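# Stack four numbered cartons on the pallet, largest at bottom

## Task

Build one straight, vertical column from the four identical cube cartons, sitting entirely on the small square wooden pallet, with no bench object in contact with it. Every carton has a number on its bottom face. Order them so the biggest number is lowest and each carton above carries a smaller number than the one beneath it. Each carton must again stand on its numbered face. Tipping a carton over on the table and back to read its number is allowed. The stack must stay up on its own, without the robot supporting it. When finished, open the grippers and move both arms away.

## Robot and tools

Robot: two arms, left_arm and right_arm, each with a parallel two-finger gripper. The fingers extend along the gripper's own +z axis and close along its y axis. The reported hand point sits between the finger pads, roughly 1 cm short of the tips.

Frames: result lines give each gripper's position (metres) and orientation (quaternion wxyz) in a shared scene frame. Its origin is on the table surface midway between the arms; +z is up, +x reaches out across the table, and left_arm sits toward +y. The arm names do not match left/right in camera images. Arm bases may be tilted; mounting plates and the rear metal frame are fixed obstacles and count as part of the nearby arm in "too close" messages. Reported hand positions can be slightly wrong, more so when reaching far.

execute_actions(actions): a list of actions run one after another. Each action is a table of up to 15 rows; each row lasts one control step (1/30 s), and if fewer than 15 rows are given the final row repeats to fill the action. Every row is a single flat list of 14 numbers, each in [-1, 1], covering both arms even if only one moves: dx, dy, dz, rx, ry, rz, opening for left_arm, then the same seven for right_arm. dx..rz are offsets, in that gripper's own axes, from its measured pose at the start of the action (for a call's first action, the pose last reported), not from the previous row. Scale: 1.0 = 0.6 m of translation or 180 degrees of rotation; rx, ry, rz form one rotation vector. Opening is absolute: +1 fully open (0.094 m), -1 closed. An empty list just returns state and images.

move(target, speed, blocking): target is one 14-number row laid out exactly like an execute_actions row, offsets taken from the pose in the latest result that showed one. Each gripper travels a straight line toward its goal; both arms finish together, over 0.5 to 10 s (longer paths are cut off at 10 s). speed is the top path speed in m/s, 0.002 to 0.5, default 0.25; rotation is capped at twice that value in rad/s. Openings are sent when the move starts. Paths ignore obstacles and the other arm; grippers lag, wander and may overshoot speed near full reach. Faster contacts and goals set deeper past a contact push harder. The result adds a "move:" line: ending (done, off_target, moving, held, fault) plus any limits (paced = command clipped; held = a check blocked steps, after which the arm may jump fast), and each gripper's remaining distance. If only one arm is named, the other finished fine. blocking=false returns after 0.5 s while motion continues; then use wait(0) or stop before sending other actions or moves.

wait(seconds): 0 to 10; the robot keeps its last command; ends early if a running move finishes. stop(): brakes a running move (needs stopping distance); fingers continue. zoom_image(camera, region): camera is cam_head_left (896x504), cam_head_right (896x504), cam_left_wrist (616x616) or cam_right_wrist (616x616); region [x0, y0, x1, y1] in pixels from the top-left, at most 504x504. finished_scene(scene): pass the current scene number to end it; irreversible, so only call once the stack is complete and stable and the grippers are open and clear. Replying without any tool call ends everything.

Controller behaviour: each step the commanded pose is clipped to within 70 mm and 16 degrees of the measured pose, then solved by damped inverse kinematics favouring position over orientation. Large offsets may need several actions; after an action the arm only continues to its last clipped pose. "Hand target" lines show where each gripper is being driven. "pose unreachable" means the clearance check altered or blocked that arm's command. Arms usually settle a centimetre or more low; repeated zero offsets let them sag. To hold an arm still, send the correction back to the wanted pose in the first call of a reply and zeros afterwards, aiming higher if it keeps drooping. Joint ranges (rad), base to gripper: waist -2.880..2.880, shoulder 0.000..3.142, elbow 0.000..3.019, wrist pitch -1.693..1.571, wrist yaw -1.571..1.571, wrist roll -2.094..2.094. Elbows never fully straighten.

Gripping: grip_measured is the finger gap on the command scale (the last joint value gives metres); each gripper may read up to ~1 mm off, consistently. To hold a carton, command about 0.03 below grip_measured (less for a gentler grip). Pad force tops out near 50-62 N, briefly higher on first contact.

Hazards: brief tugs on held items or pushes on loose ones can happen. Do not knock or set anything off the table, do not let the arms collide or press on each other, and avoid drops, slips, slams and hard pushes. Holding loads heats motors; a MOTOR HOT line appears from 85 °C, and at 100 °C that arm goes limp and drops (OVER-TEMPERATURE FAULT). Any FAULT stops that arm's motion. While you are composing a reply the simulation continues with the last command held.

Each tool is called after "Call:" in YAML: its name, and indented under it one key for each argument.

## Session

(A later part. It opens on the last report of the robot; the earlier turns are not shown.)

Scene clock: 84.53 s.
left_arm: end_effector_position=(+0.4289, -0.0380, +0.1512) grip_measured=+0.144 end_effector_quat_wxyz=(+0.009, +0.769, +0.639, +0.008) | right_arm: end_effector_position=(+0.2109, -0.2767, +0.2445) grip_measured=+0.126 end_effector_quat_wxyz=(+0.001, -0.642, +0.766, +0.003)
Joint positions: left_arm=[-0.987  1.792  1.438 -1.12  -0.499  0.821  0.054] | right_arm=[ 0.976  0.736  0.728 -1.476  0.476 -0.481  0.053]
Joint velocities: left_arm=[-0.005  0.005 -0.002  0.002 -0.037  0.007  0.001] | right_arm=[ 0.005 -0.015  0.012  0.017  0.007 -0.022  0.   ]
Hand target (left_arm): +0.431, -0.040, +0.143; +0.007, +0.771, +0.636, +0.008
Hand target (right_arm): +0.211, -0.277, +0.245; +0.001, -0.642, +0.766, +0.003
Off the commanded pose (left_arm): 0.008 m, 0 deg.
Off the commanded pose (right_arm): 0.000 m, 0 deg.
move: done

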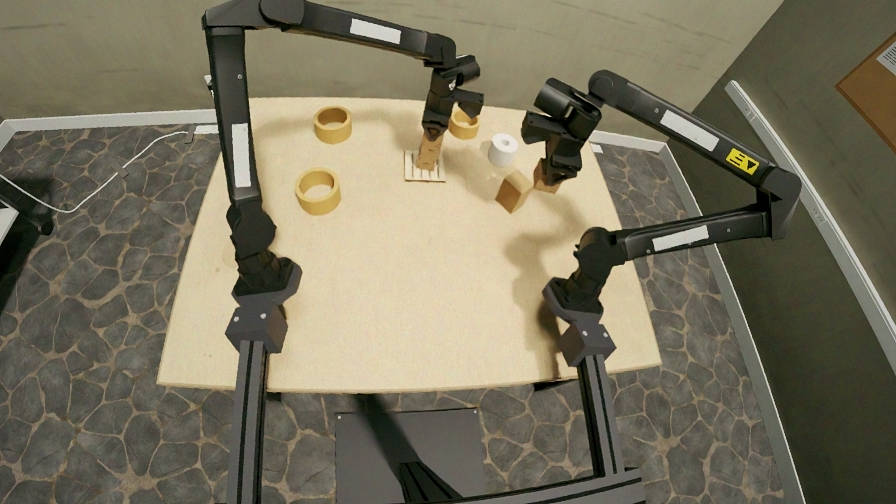

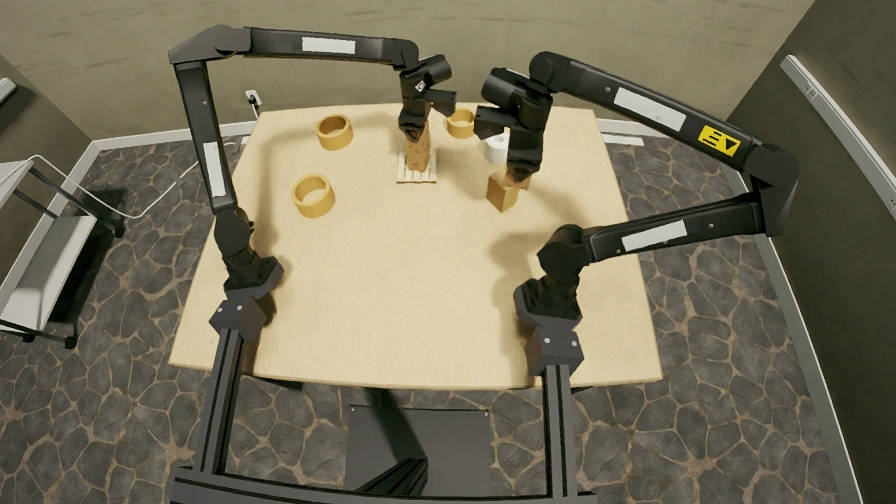

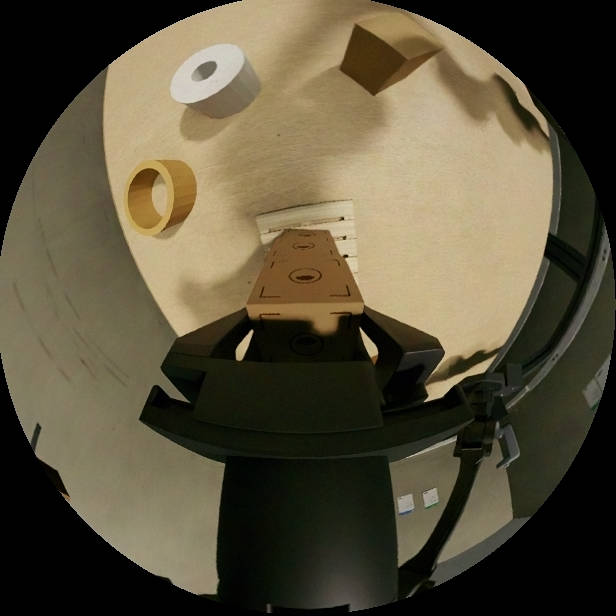

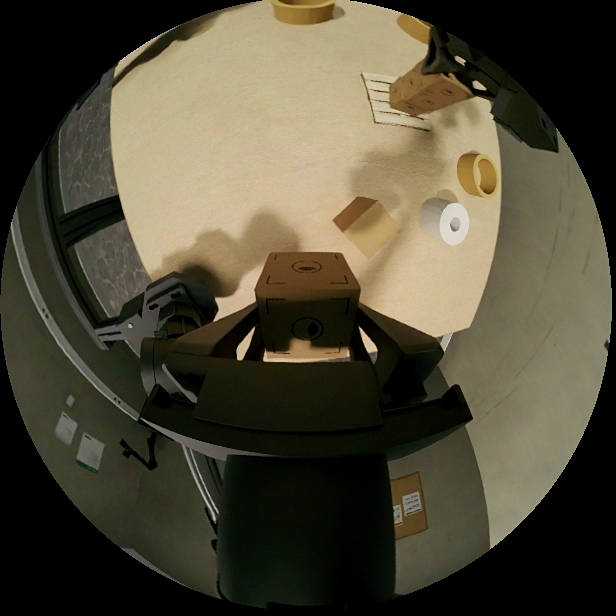

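Call:
execute_actions:
  actions:
    - [[0,0,0,0,0,0,1,0,0,0,0,0,0,0.06]]
    - [[0,0,0,0,0,0,1,0,0,0,0,0,0,0.06]]

Call:
move:
  target: [-0.01,0.01,-0.17,0,0,0,1,0,0,0,0,0,0,0.06]
  speed: 0.15

Call:
move:
  target: [0.42,-0.4,0.0,0,0,-0.06,1,0,0,0,0,0,0,0.06]
  speed: 0.35

Call:
move:
  target: [0,0,0,0,0,0,1,-0.475,-0.295,-0.04,0,0,0,0.06]

Scene clock: 85.97 s.
left_arm: end_effector_position=(+0.4283, -0.0375, +0.1506) grip_measured=+1.000 end_effector_quat_wxyz=(+0.009, +0.770, +0.638, +0.008) | right_arm: end_effector_position=(+0.2109, -0.2767, +0.2445) grip_measured=+0.126 end_effector_quat_wxyz=(+0.001, -0.642, +0.766, +0.003)
Joint positions: left_arm=[-0.987  1.792  1.436 -1.12  -0.499  0.822  0.094] | right_arm=[ 0.976  0.736  0.728 -1.476  0.476 -0.481  0.053]
Joint velocities: left_arm=[ 0.015 -0.005 -0.002 -0.007 -0.037 -0.095  0.   ] | right_arm=[ 0.005  0.005  0.007  0.012 -0.022  0.037 -0.001]
Hand target (left_arm): +0.428, -0.038, +0.151; +0.009, +0.770, +0.638, +0.008
Hand target (right_arm): +0.211, -0.277, +0.245; +0.001, -0.642, +0.766, +0.003
Off the commanded pose (left_arm): 0.000 m, 0 deg.
Off the commanded pose (right_arm): 0.000 m, 0 deg.

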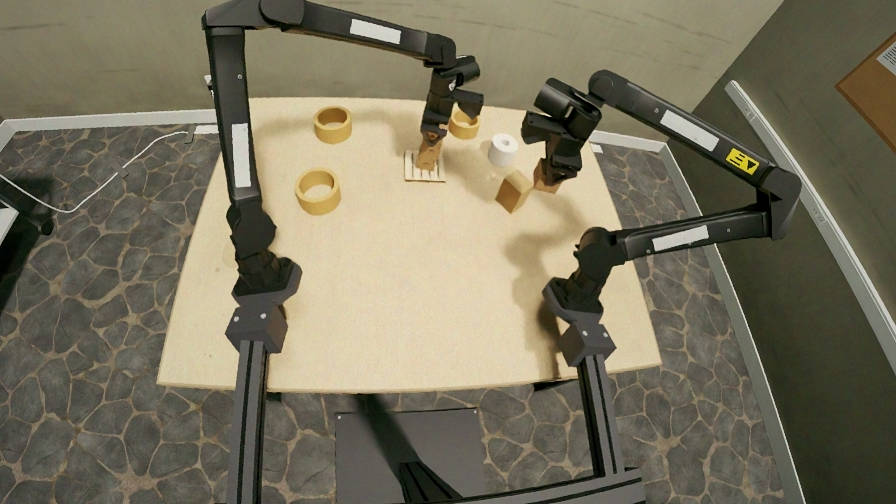

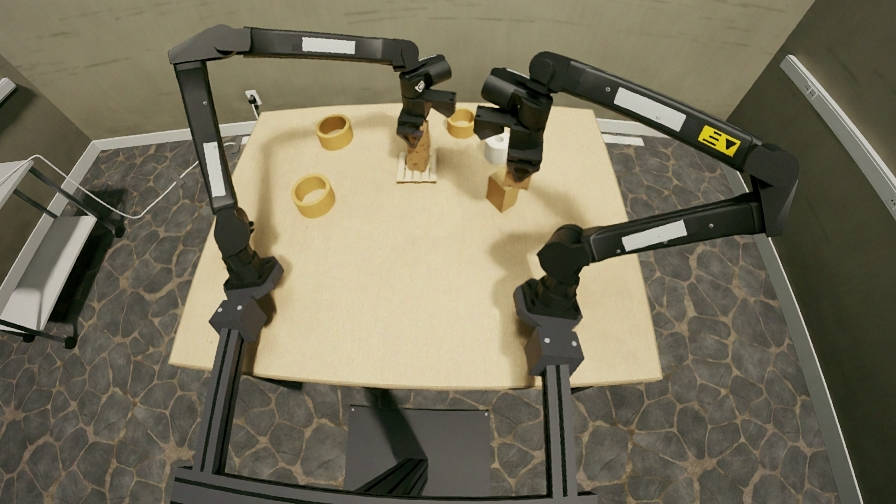

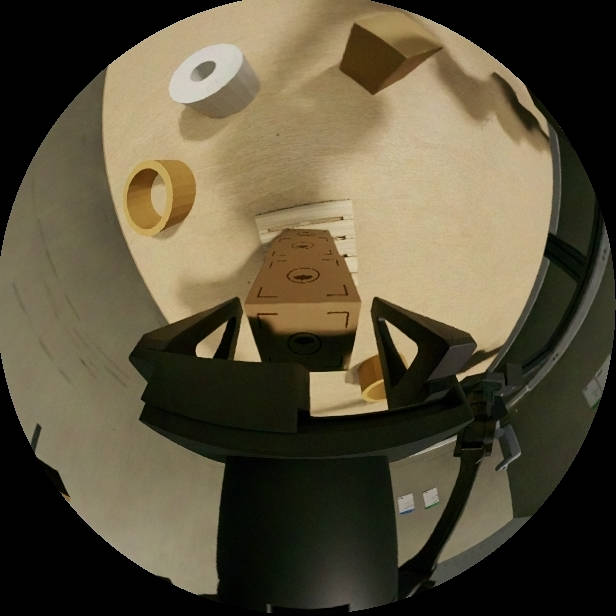

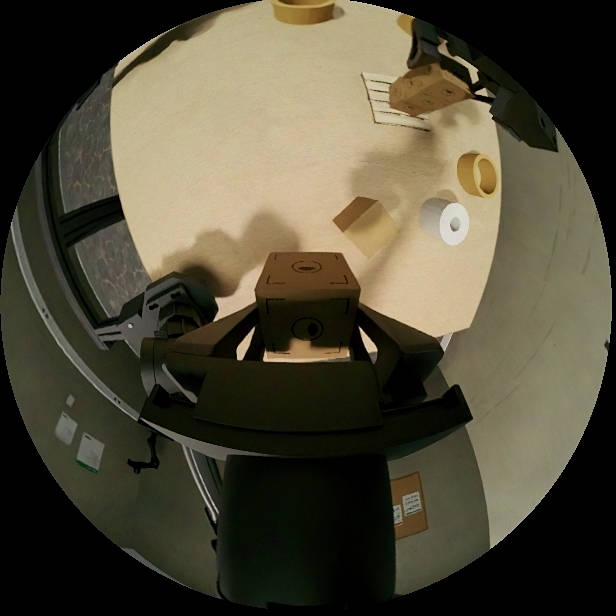

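Scene clock: 87.07 s.
left_arm: end_effector_position=(+0.4211, -0.0396, +0.2333) grip_measured=+1.000 end_effector_quat_wxyz=(-0.010, +0.778, +0.628, +0.010) | right_arm: end_effector_position=(+0.2109, -0.2767, +0.2445) grip_measured=+0.126 end_effector_quat_wxyz=(+0.001, -0.642, +0.766, +0.003)
Joint positions: left_arm=[-1.071  1.761  1.584 -1.386 -0.503  0.733  0.094] | right_arm=[ 0.976  0.736  0.728 -1.476  0.476 -0.481  0.053]
Joint velocities: left_arm=[-0.015 -0.005 -0.002 -0.022  0.007  0.022  0.   ] | right_arm=[-0.015 -0.015  0.002 -0.007  0.022 -0.037  0.001]
Hand target (left_arm): +0.430, -0.043, +0.253; +0.009, +0.770, +0.638, +0.008
Hand target (right_arm): +0.211, -0.277, +0.245; +0.001, -0.642, +0.766, +0.003
Off the commanded pose (left_arm): 0.022 m, 3 deg.
Off the commanded pose (right_arm): 0.000 m, 0 deg.
move: off_target (left_arm)

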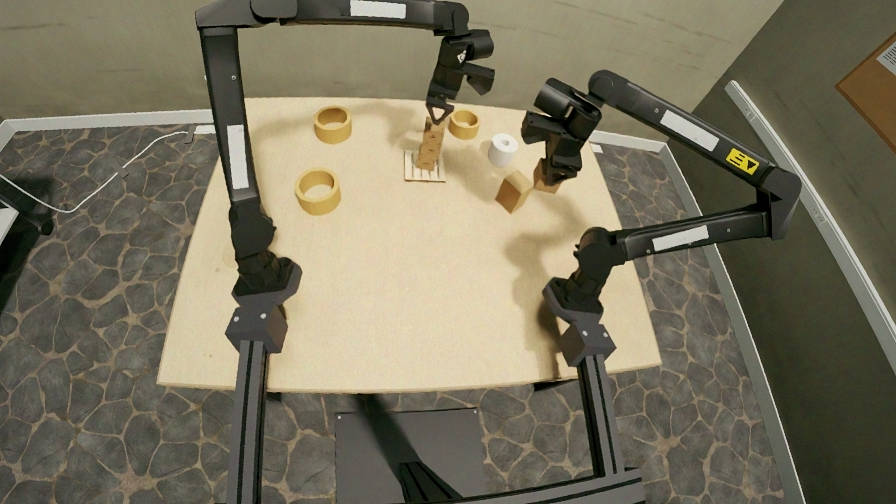

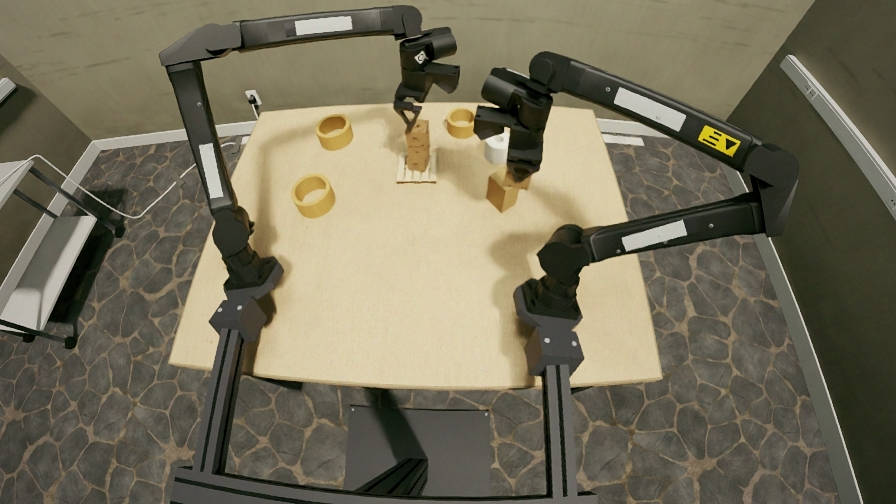

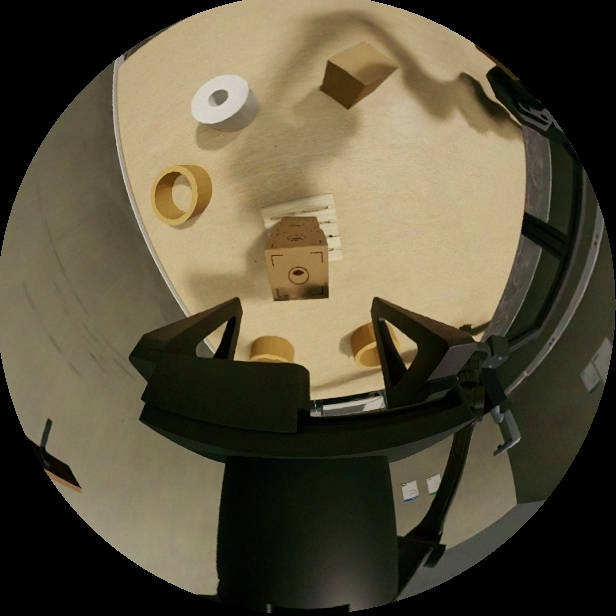

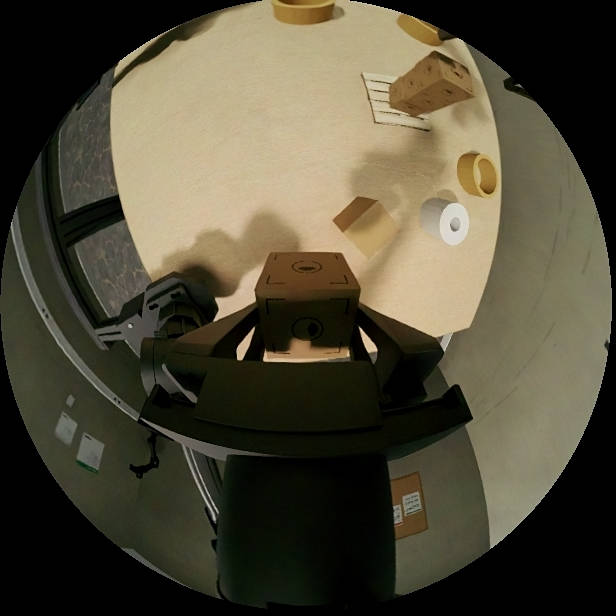

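Scene clock: 88.60 s.
left_arm: end_effector_position=(+0.2396, +0.2589, +0.2381) grip_measured=+1.000 end_effector_quat_wxyz=(-0.006, +0.716, +0.698, +0.010) | right_arm: end_effector_position=(+0.2109, -0.2767, +0.2445) grip_measured=+0.126 end_effector_quat_wxyz=(+0.001, -0.642, +0.766, +0.003)
Joint positions: left_arm=[-1.105  0.799  0.703 -1.478 -0.503  0.511  0.094] | right_arm=[ 0.976  0.736  0.728 -1.476  0.476 -0.481  0.053]
Joint velocities: left_arm=[ 0.005 -0.005  0.002 -0.027 -0.007 -0.051  0.   ] | right_arm=[-0.015 -0.005 -0.007  0.007  0.022 -0.037  0.001]
Hand target (left_arm): +0.239, +0.257, +0.240; -0.009, +0.715, +0.699, +0.011
Hand target (right_arm): +0.211, -0.277, +0.245; +0.001, -0.642, +0.766, +0.003
Off the commanded pose (left_arm): 0.003 m, 0 deg.
Off the commanded pose (right_arm): 0.000 m, 0 deg.
move: done

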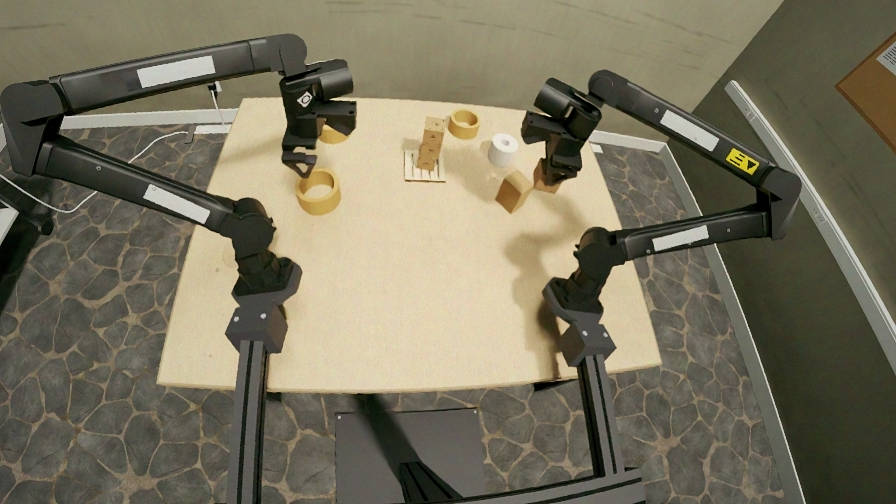

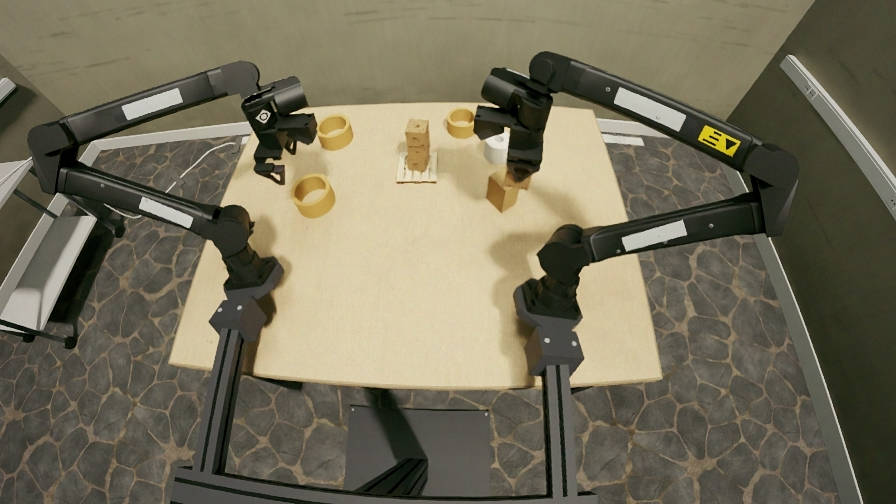

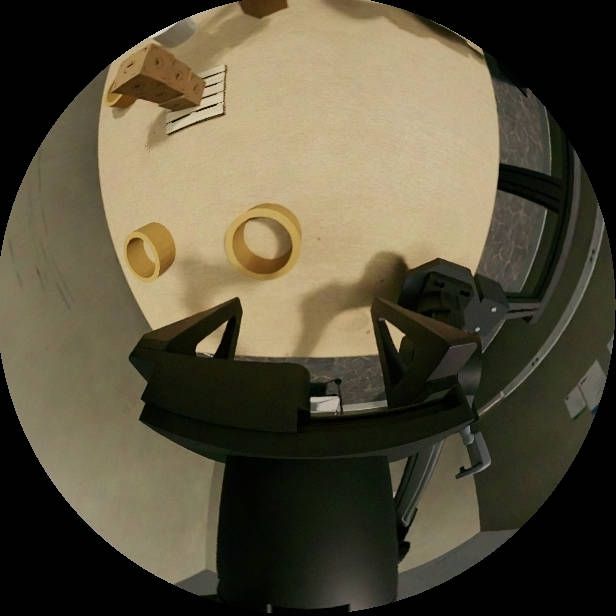

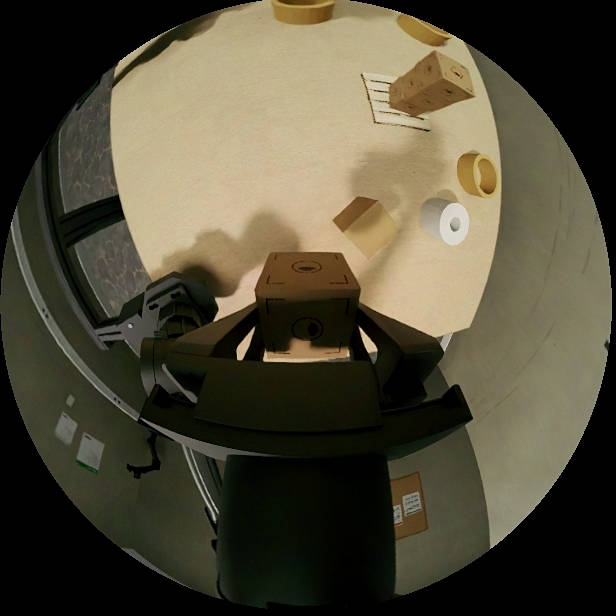

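Scene clock: 90.43 s.
left_arm: end_effector_position=(+0.2388, +0.2593, +0.2372) grip_measured=+1.000 end_effector_quat_wxyz=(-0.007, +0.717, +0.697, +0.010) | right_arm: end_effector_position=(+0.4193, -0.0318, +0.2675) grip_measured=+0.126 end_effector_quat_wxyz=(-0.008, -0.648, +0.761, +0.001)
Joint positions: left_arm=[-1.105  0.799  0.7   -1.478 -0.503  0.511  0.094] | right_arm=[ 0.97   1.623  1.574 -1.452  0.476 -0.496  0.053]
Joint velocities: left_arm=[-0.015 -0.005  0.002 -0.007  0.007 -0.066  0.   ] | right_arm=[-0.015 -0.005  0.012 -0.017 -0.007 -0.037  0.001]
Hand target (left_arm): +0.240, +0.259, +0.238; -0.006, +0.716, +0.698, +0.010
Hand target (right_arm): +0.437, -0.030, +0.275; +0.002, -0.642, +0.766, +0.003
Off the commanded pose (left_arm): 0.001 m, 0 deg.
Off the commanded pose (right_arm): 0.017 m, 1 deg.
move: off_target (right_arm)

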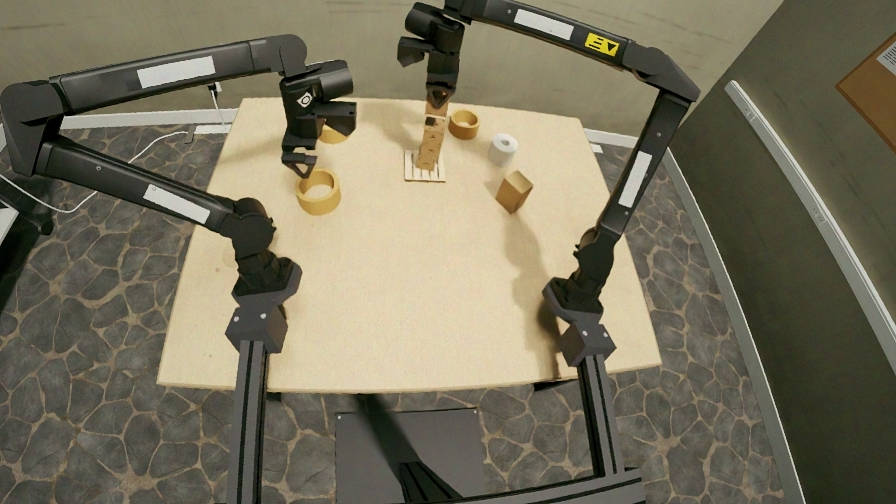

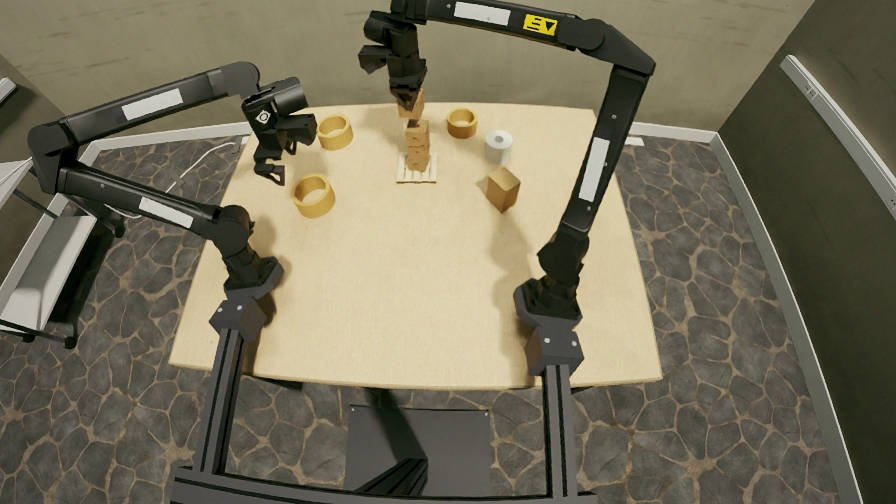

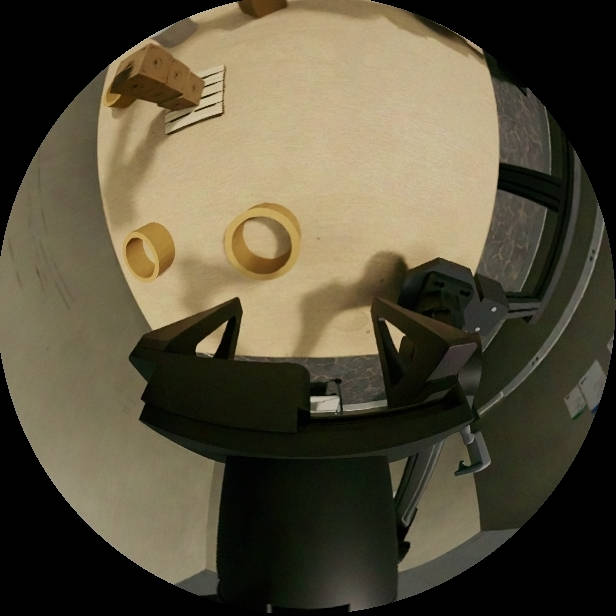

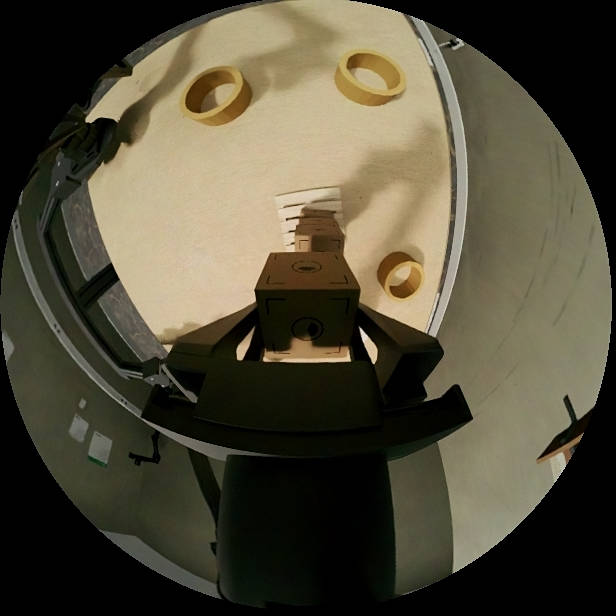

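Call:
move:
  target: [0,0,0,0,0,0,1,0.005,-0.025,0.072,0.005,-0.006,0.005,0.06]
  speed: 0.07

Call:
zoom_image:
  camera: "cam_head_right"
  region: [360,60,480,200]

Call:
zoom_image:
  camera: "cam_left_wrist"
  region: [60,10,240,150]

Scene clock: 91.63 s.
left_arm: end_effector_position=(+0.2388, +0.2593, +0.2372) grip_measured=+1.000 end_effector_quat_wxyz=(-0.007, +0.717, +0.697, +0.010) | right_arm: end_effector_position=(+0.4317, -0.0349, +0.2319) grip_measured=+0.126 end_effector_quat_wxyz=(+0.009, -0.640, +0.769, +0.002)
Joint positions: left_arm=[-1.105  0.799  0.7   -1.478 -0.503  0.511  0.094] | right_arm=[ 0.917  1.623  1.503 -1.316  0.474 -0.549  0.053]
Joint velocities: left_arm=[-0.005 -0.005  0.002 -0.007 -0.007 -0.022  0.   ] | right_arm=[ 0.015 -0.005  0.012 -0.007  0.007 -0.037  0.   ]
Hand target (left_arm): +0.239, +0.259, +0.237; -0.007, +0.717, +0.697, +0.010
Hand target (right_arm): +0.433, -0.038, +0.225; +0.005, -0.642, +0.766, +0.002
Off the commanded pose (left_arm): 0.000 m, 0 deg.
Off the commanded pose (right_arm): 0.008 m, 1 deg.
move: done

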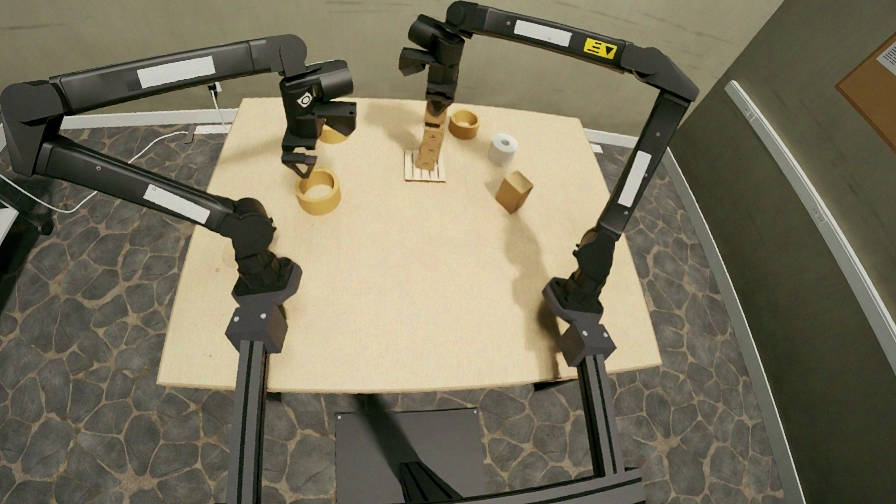

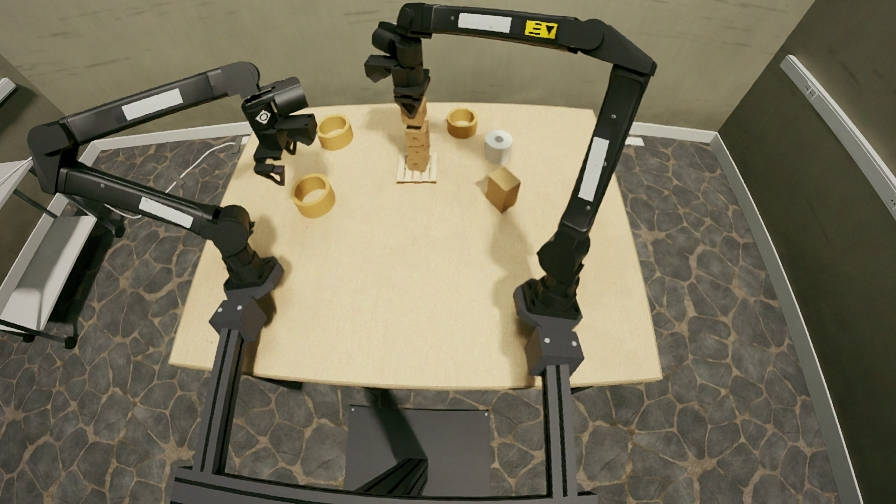

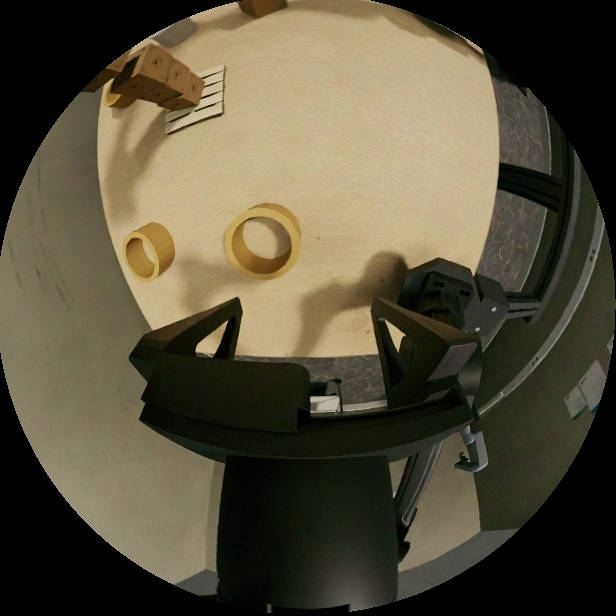

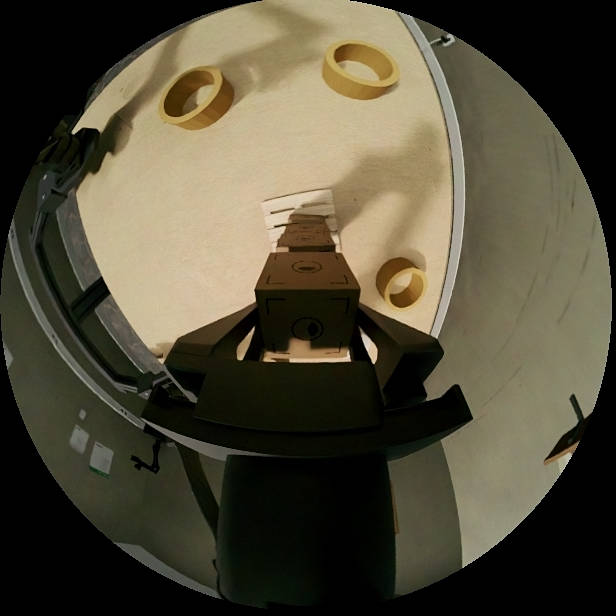

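Region (360, 60, 480, 200) of cam_head_right's 896x504 image, scaled by 3.600, with more detail than that image has; it fills the left 432 columns of this view, and the rest is white.

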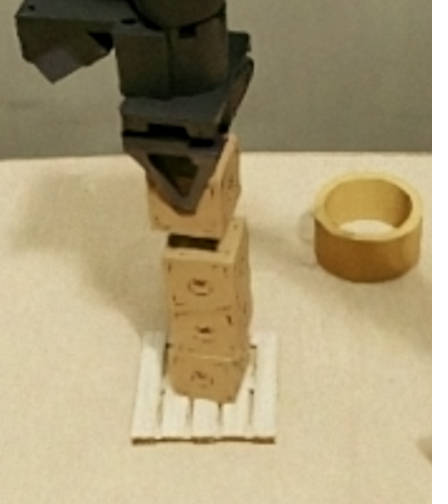

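Region (60, 10, 240, 150) of cam_left_wrist's 616x616 image, scaled by 2.800, with more detail than that image has.

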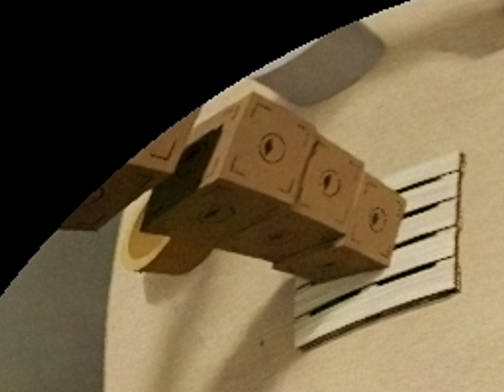

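Held cube is ~8 mm too far +Y.

Call:
move:
  target: [0,0,0,0,0,0,1,0.022,0,0.025,0,0,0,0.06]
  speed: 0.04

Call:
zoom_image:
  camera: "cam_head_right"
  region: [360,60,480,200]

Call:
zoom_image:
  camera: "cam_left_wrist"
  region: [60,10,240,150]

Scene clock: 93.20 s.
left_arm: end_effector_position=(+0.2388, +0.2593, +0.2372) grip_measured=+1.000 end_effector_quat_wxyz=(-0.007, +0.717, +0.697, +0.010) | right_arm: end_effector_position=(+0.4233, -0.0393, +0.2116) grip_measured=+0.126 end_effector_quat_wxyz=(+0.001, -0.643, +0.766, +0.001)
Joint positions: left_arm=[-1.105  0.799  0.7   -1.478 -0.503  0.511  0.094] | right_arm=[ 0.904  1.623  1.45  -1.275  0.473 -0.564  0.053]
Joint velocities: left_arm=[-0.005 -0.005 -0.007 -0.007  0.007  0.022  0.   ] | right_arm=[-0.005 -0.005 -0.002 -0.002  0.022  0.022 -0.   ]
Hand target (left_arm): +0.239, +0.259, +0.237; -0.007, +0.717, +0.697, +0.010
Hand target (right_arm): +0.430, -0.048, +0.217; +0.009, -0.640, +0.769, +0.002
Off the commanded pose (left_arm): 0.000 m, 0 deg.
Off the commanded pose (right_arm): 0.012 m, 1 deg.
move: off_target (right_arm)

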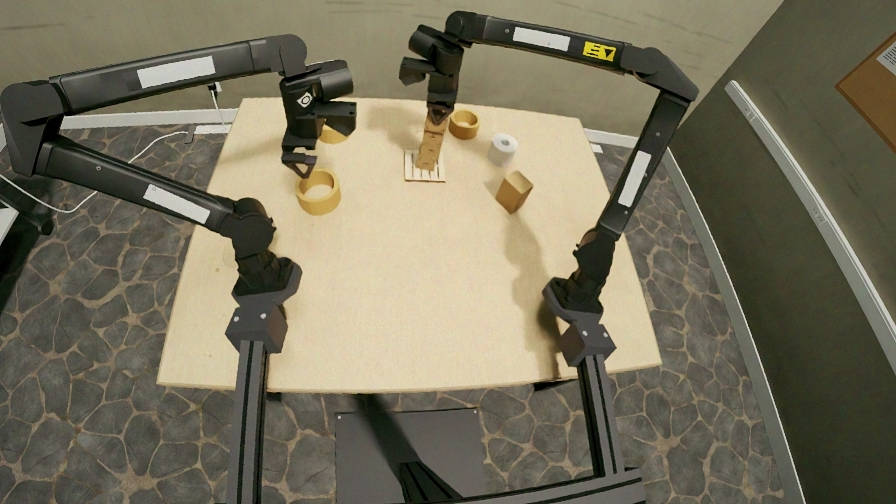

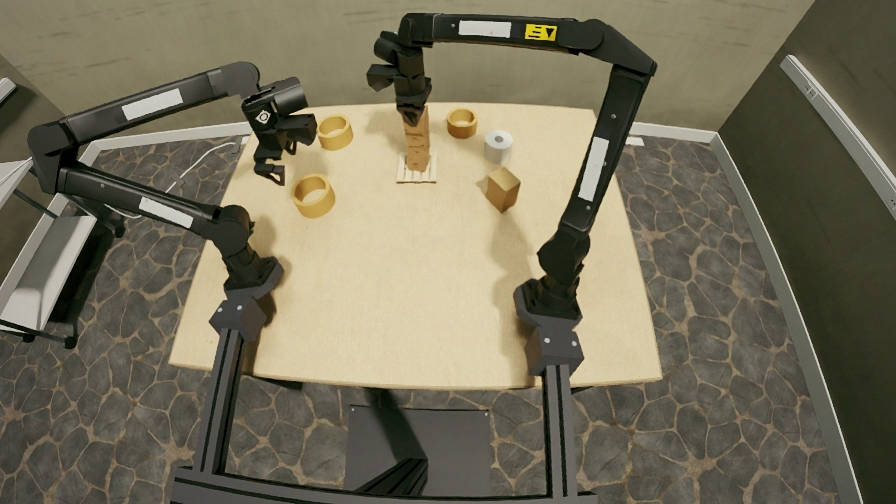

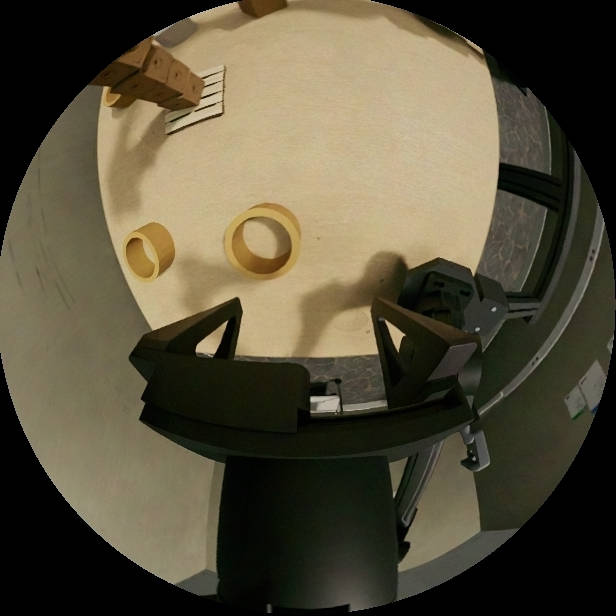

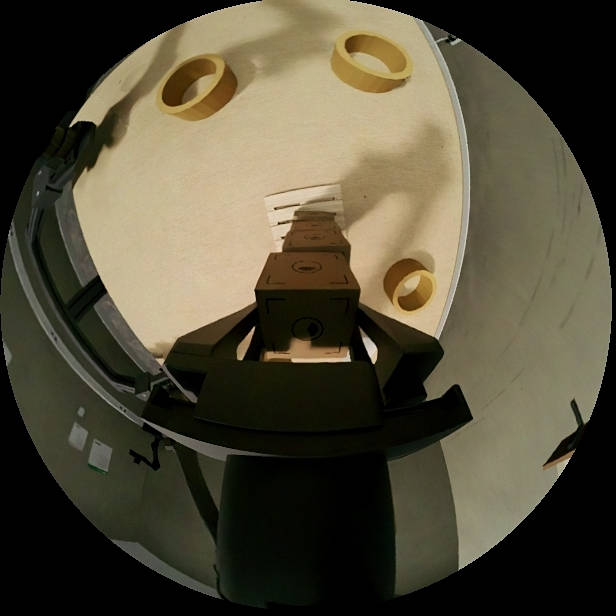

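Region (360, 60, 480, 200) of cam_head_right's 896x504 image, scaled by 3.600, with more detail than that image has; it fills the left 432 columns of this view, and the rest is white.

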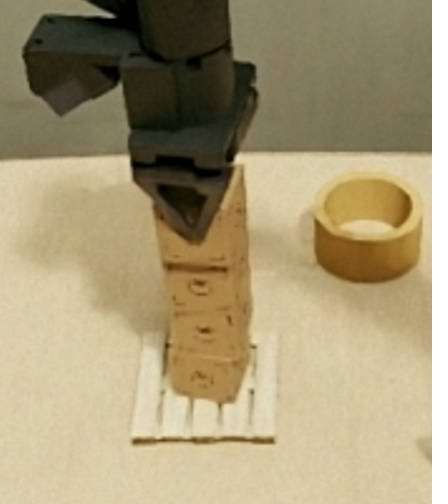

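Region (60, 10, 240, 150) of cam_left_wrist's 616x616 image, scaled by 2.800, with more detail than that image has.

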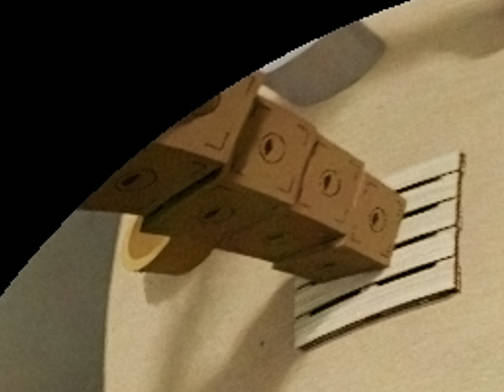

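Call:
move:
  target: [0,0,0,0,0,0,1,0.012,-0.03,-0.03,0,0,0,0.06]
  speed: 0.04

Call:
zoom_image:
  camera: "cam_left_wrist"
  region: [60,10,240,150]

Scene clock: 94.43 s.
left_arm: end_effector_position=(+0.2388, +0.2593, +0.2372) grip_measured=+1.000 end_effector_quat_wxyz=(-0.007, +0.717, +0.697, +0.010) | right_arm: end_effector_position=(+0.4164, -0.0471, +0.2118) grip_measured=+0.126 end_effector_quat_wxyz=(-0.019, -0.653, +0.757, -0.002)
Joint positions: left_arm=[-1.105  0.799  0.7   -1.478 -0.503  0.511  0.094] | right_arm=[ 0.904  1.623  1.45  -1.321  0.473 -0.568  0.053]
Joint velocities: left_arm=[-0.005  0.005 -0.007 -0.002 -0.051 -0.007  0.   ] | right_arm=[-0.015  0.005 -0.012 -0.027 -0.051 -0.066 -0.001]
Hand target (left_arm): +0.239, +0.259, +0.237; -0.007, +0.717, +0.697, +0.010
Hand target (right_arm): +0.439, -0.050, +0.230; +0.002, -0.643, +0.766, +0.000
Off the commanded pose (left_arm): 0.000 m, 0 deg.
Off the commanded pose (right_arm): 0.030 m, 3 deg.
move: off_target (right_arm)

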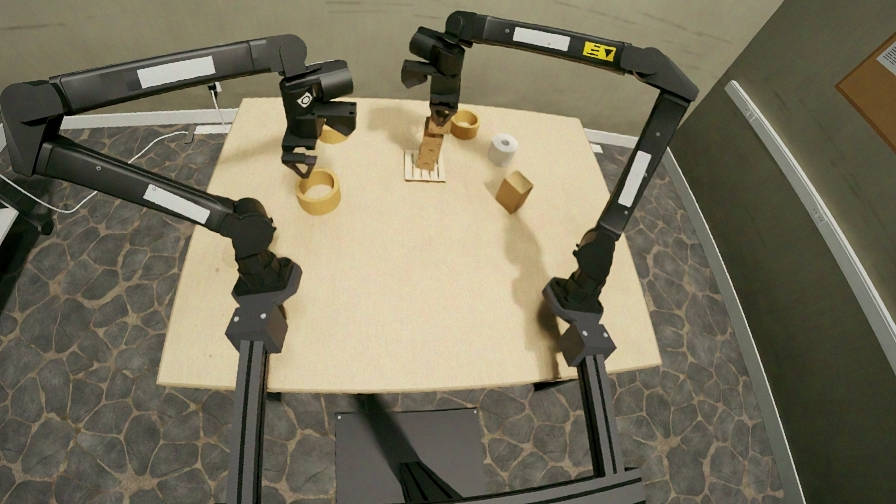

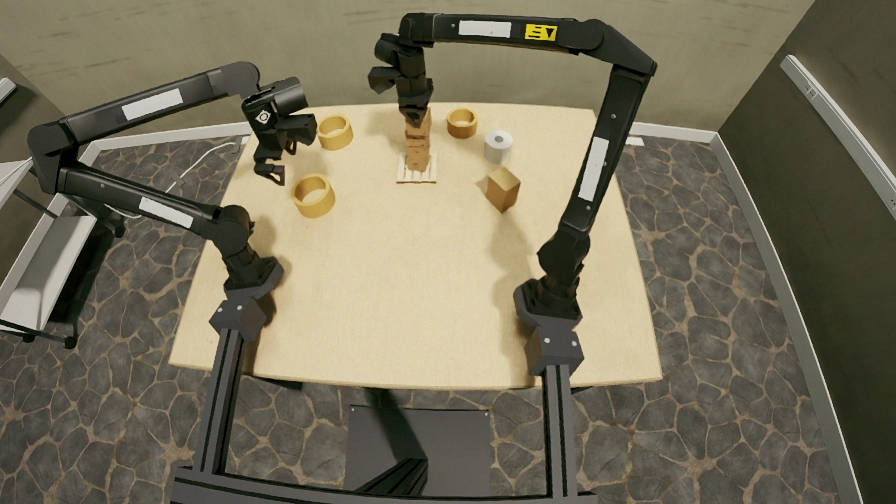

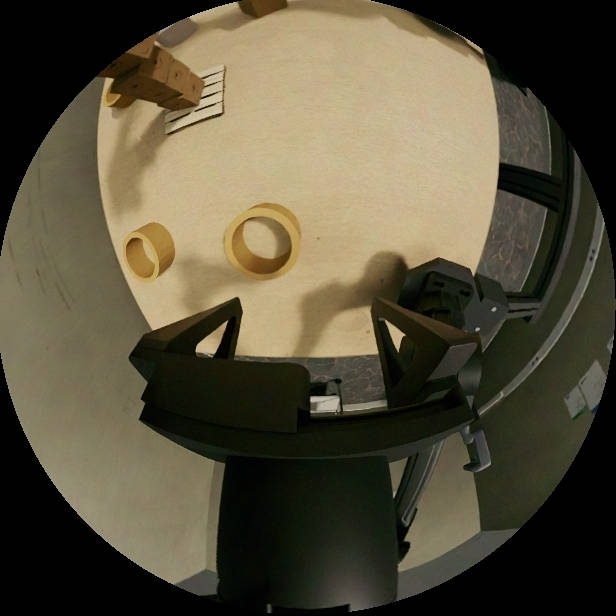

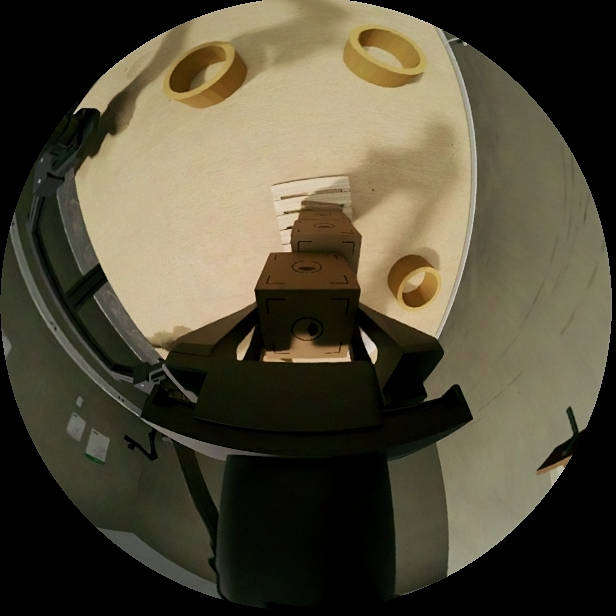

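Region (60, 10, 240, 150) of cam_left_wrist's 616x616 image, scaled by 2.800, with more detail than that image has.

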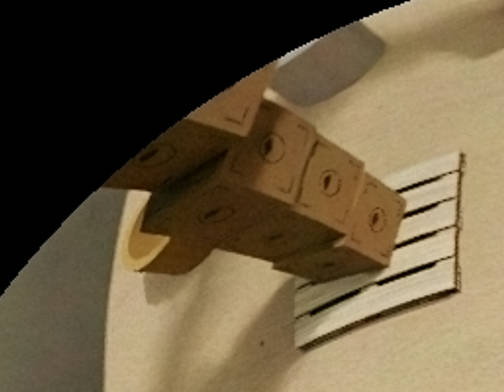

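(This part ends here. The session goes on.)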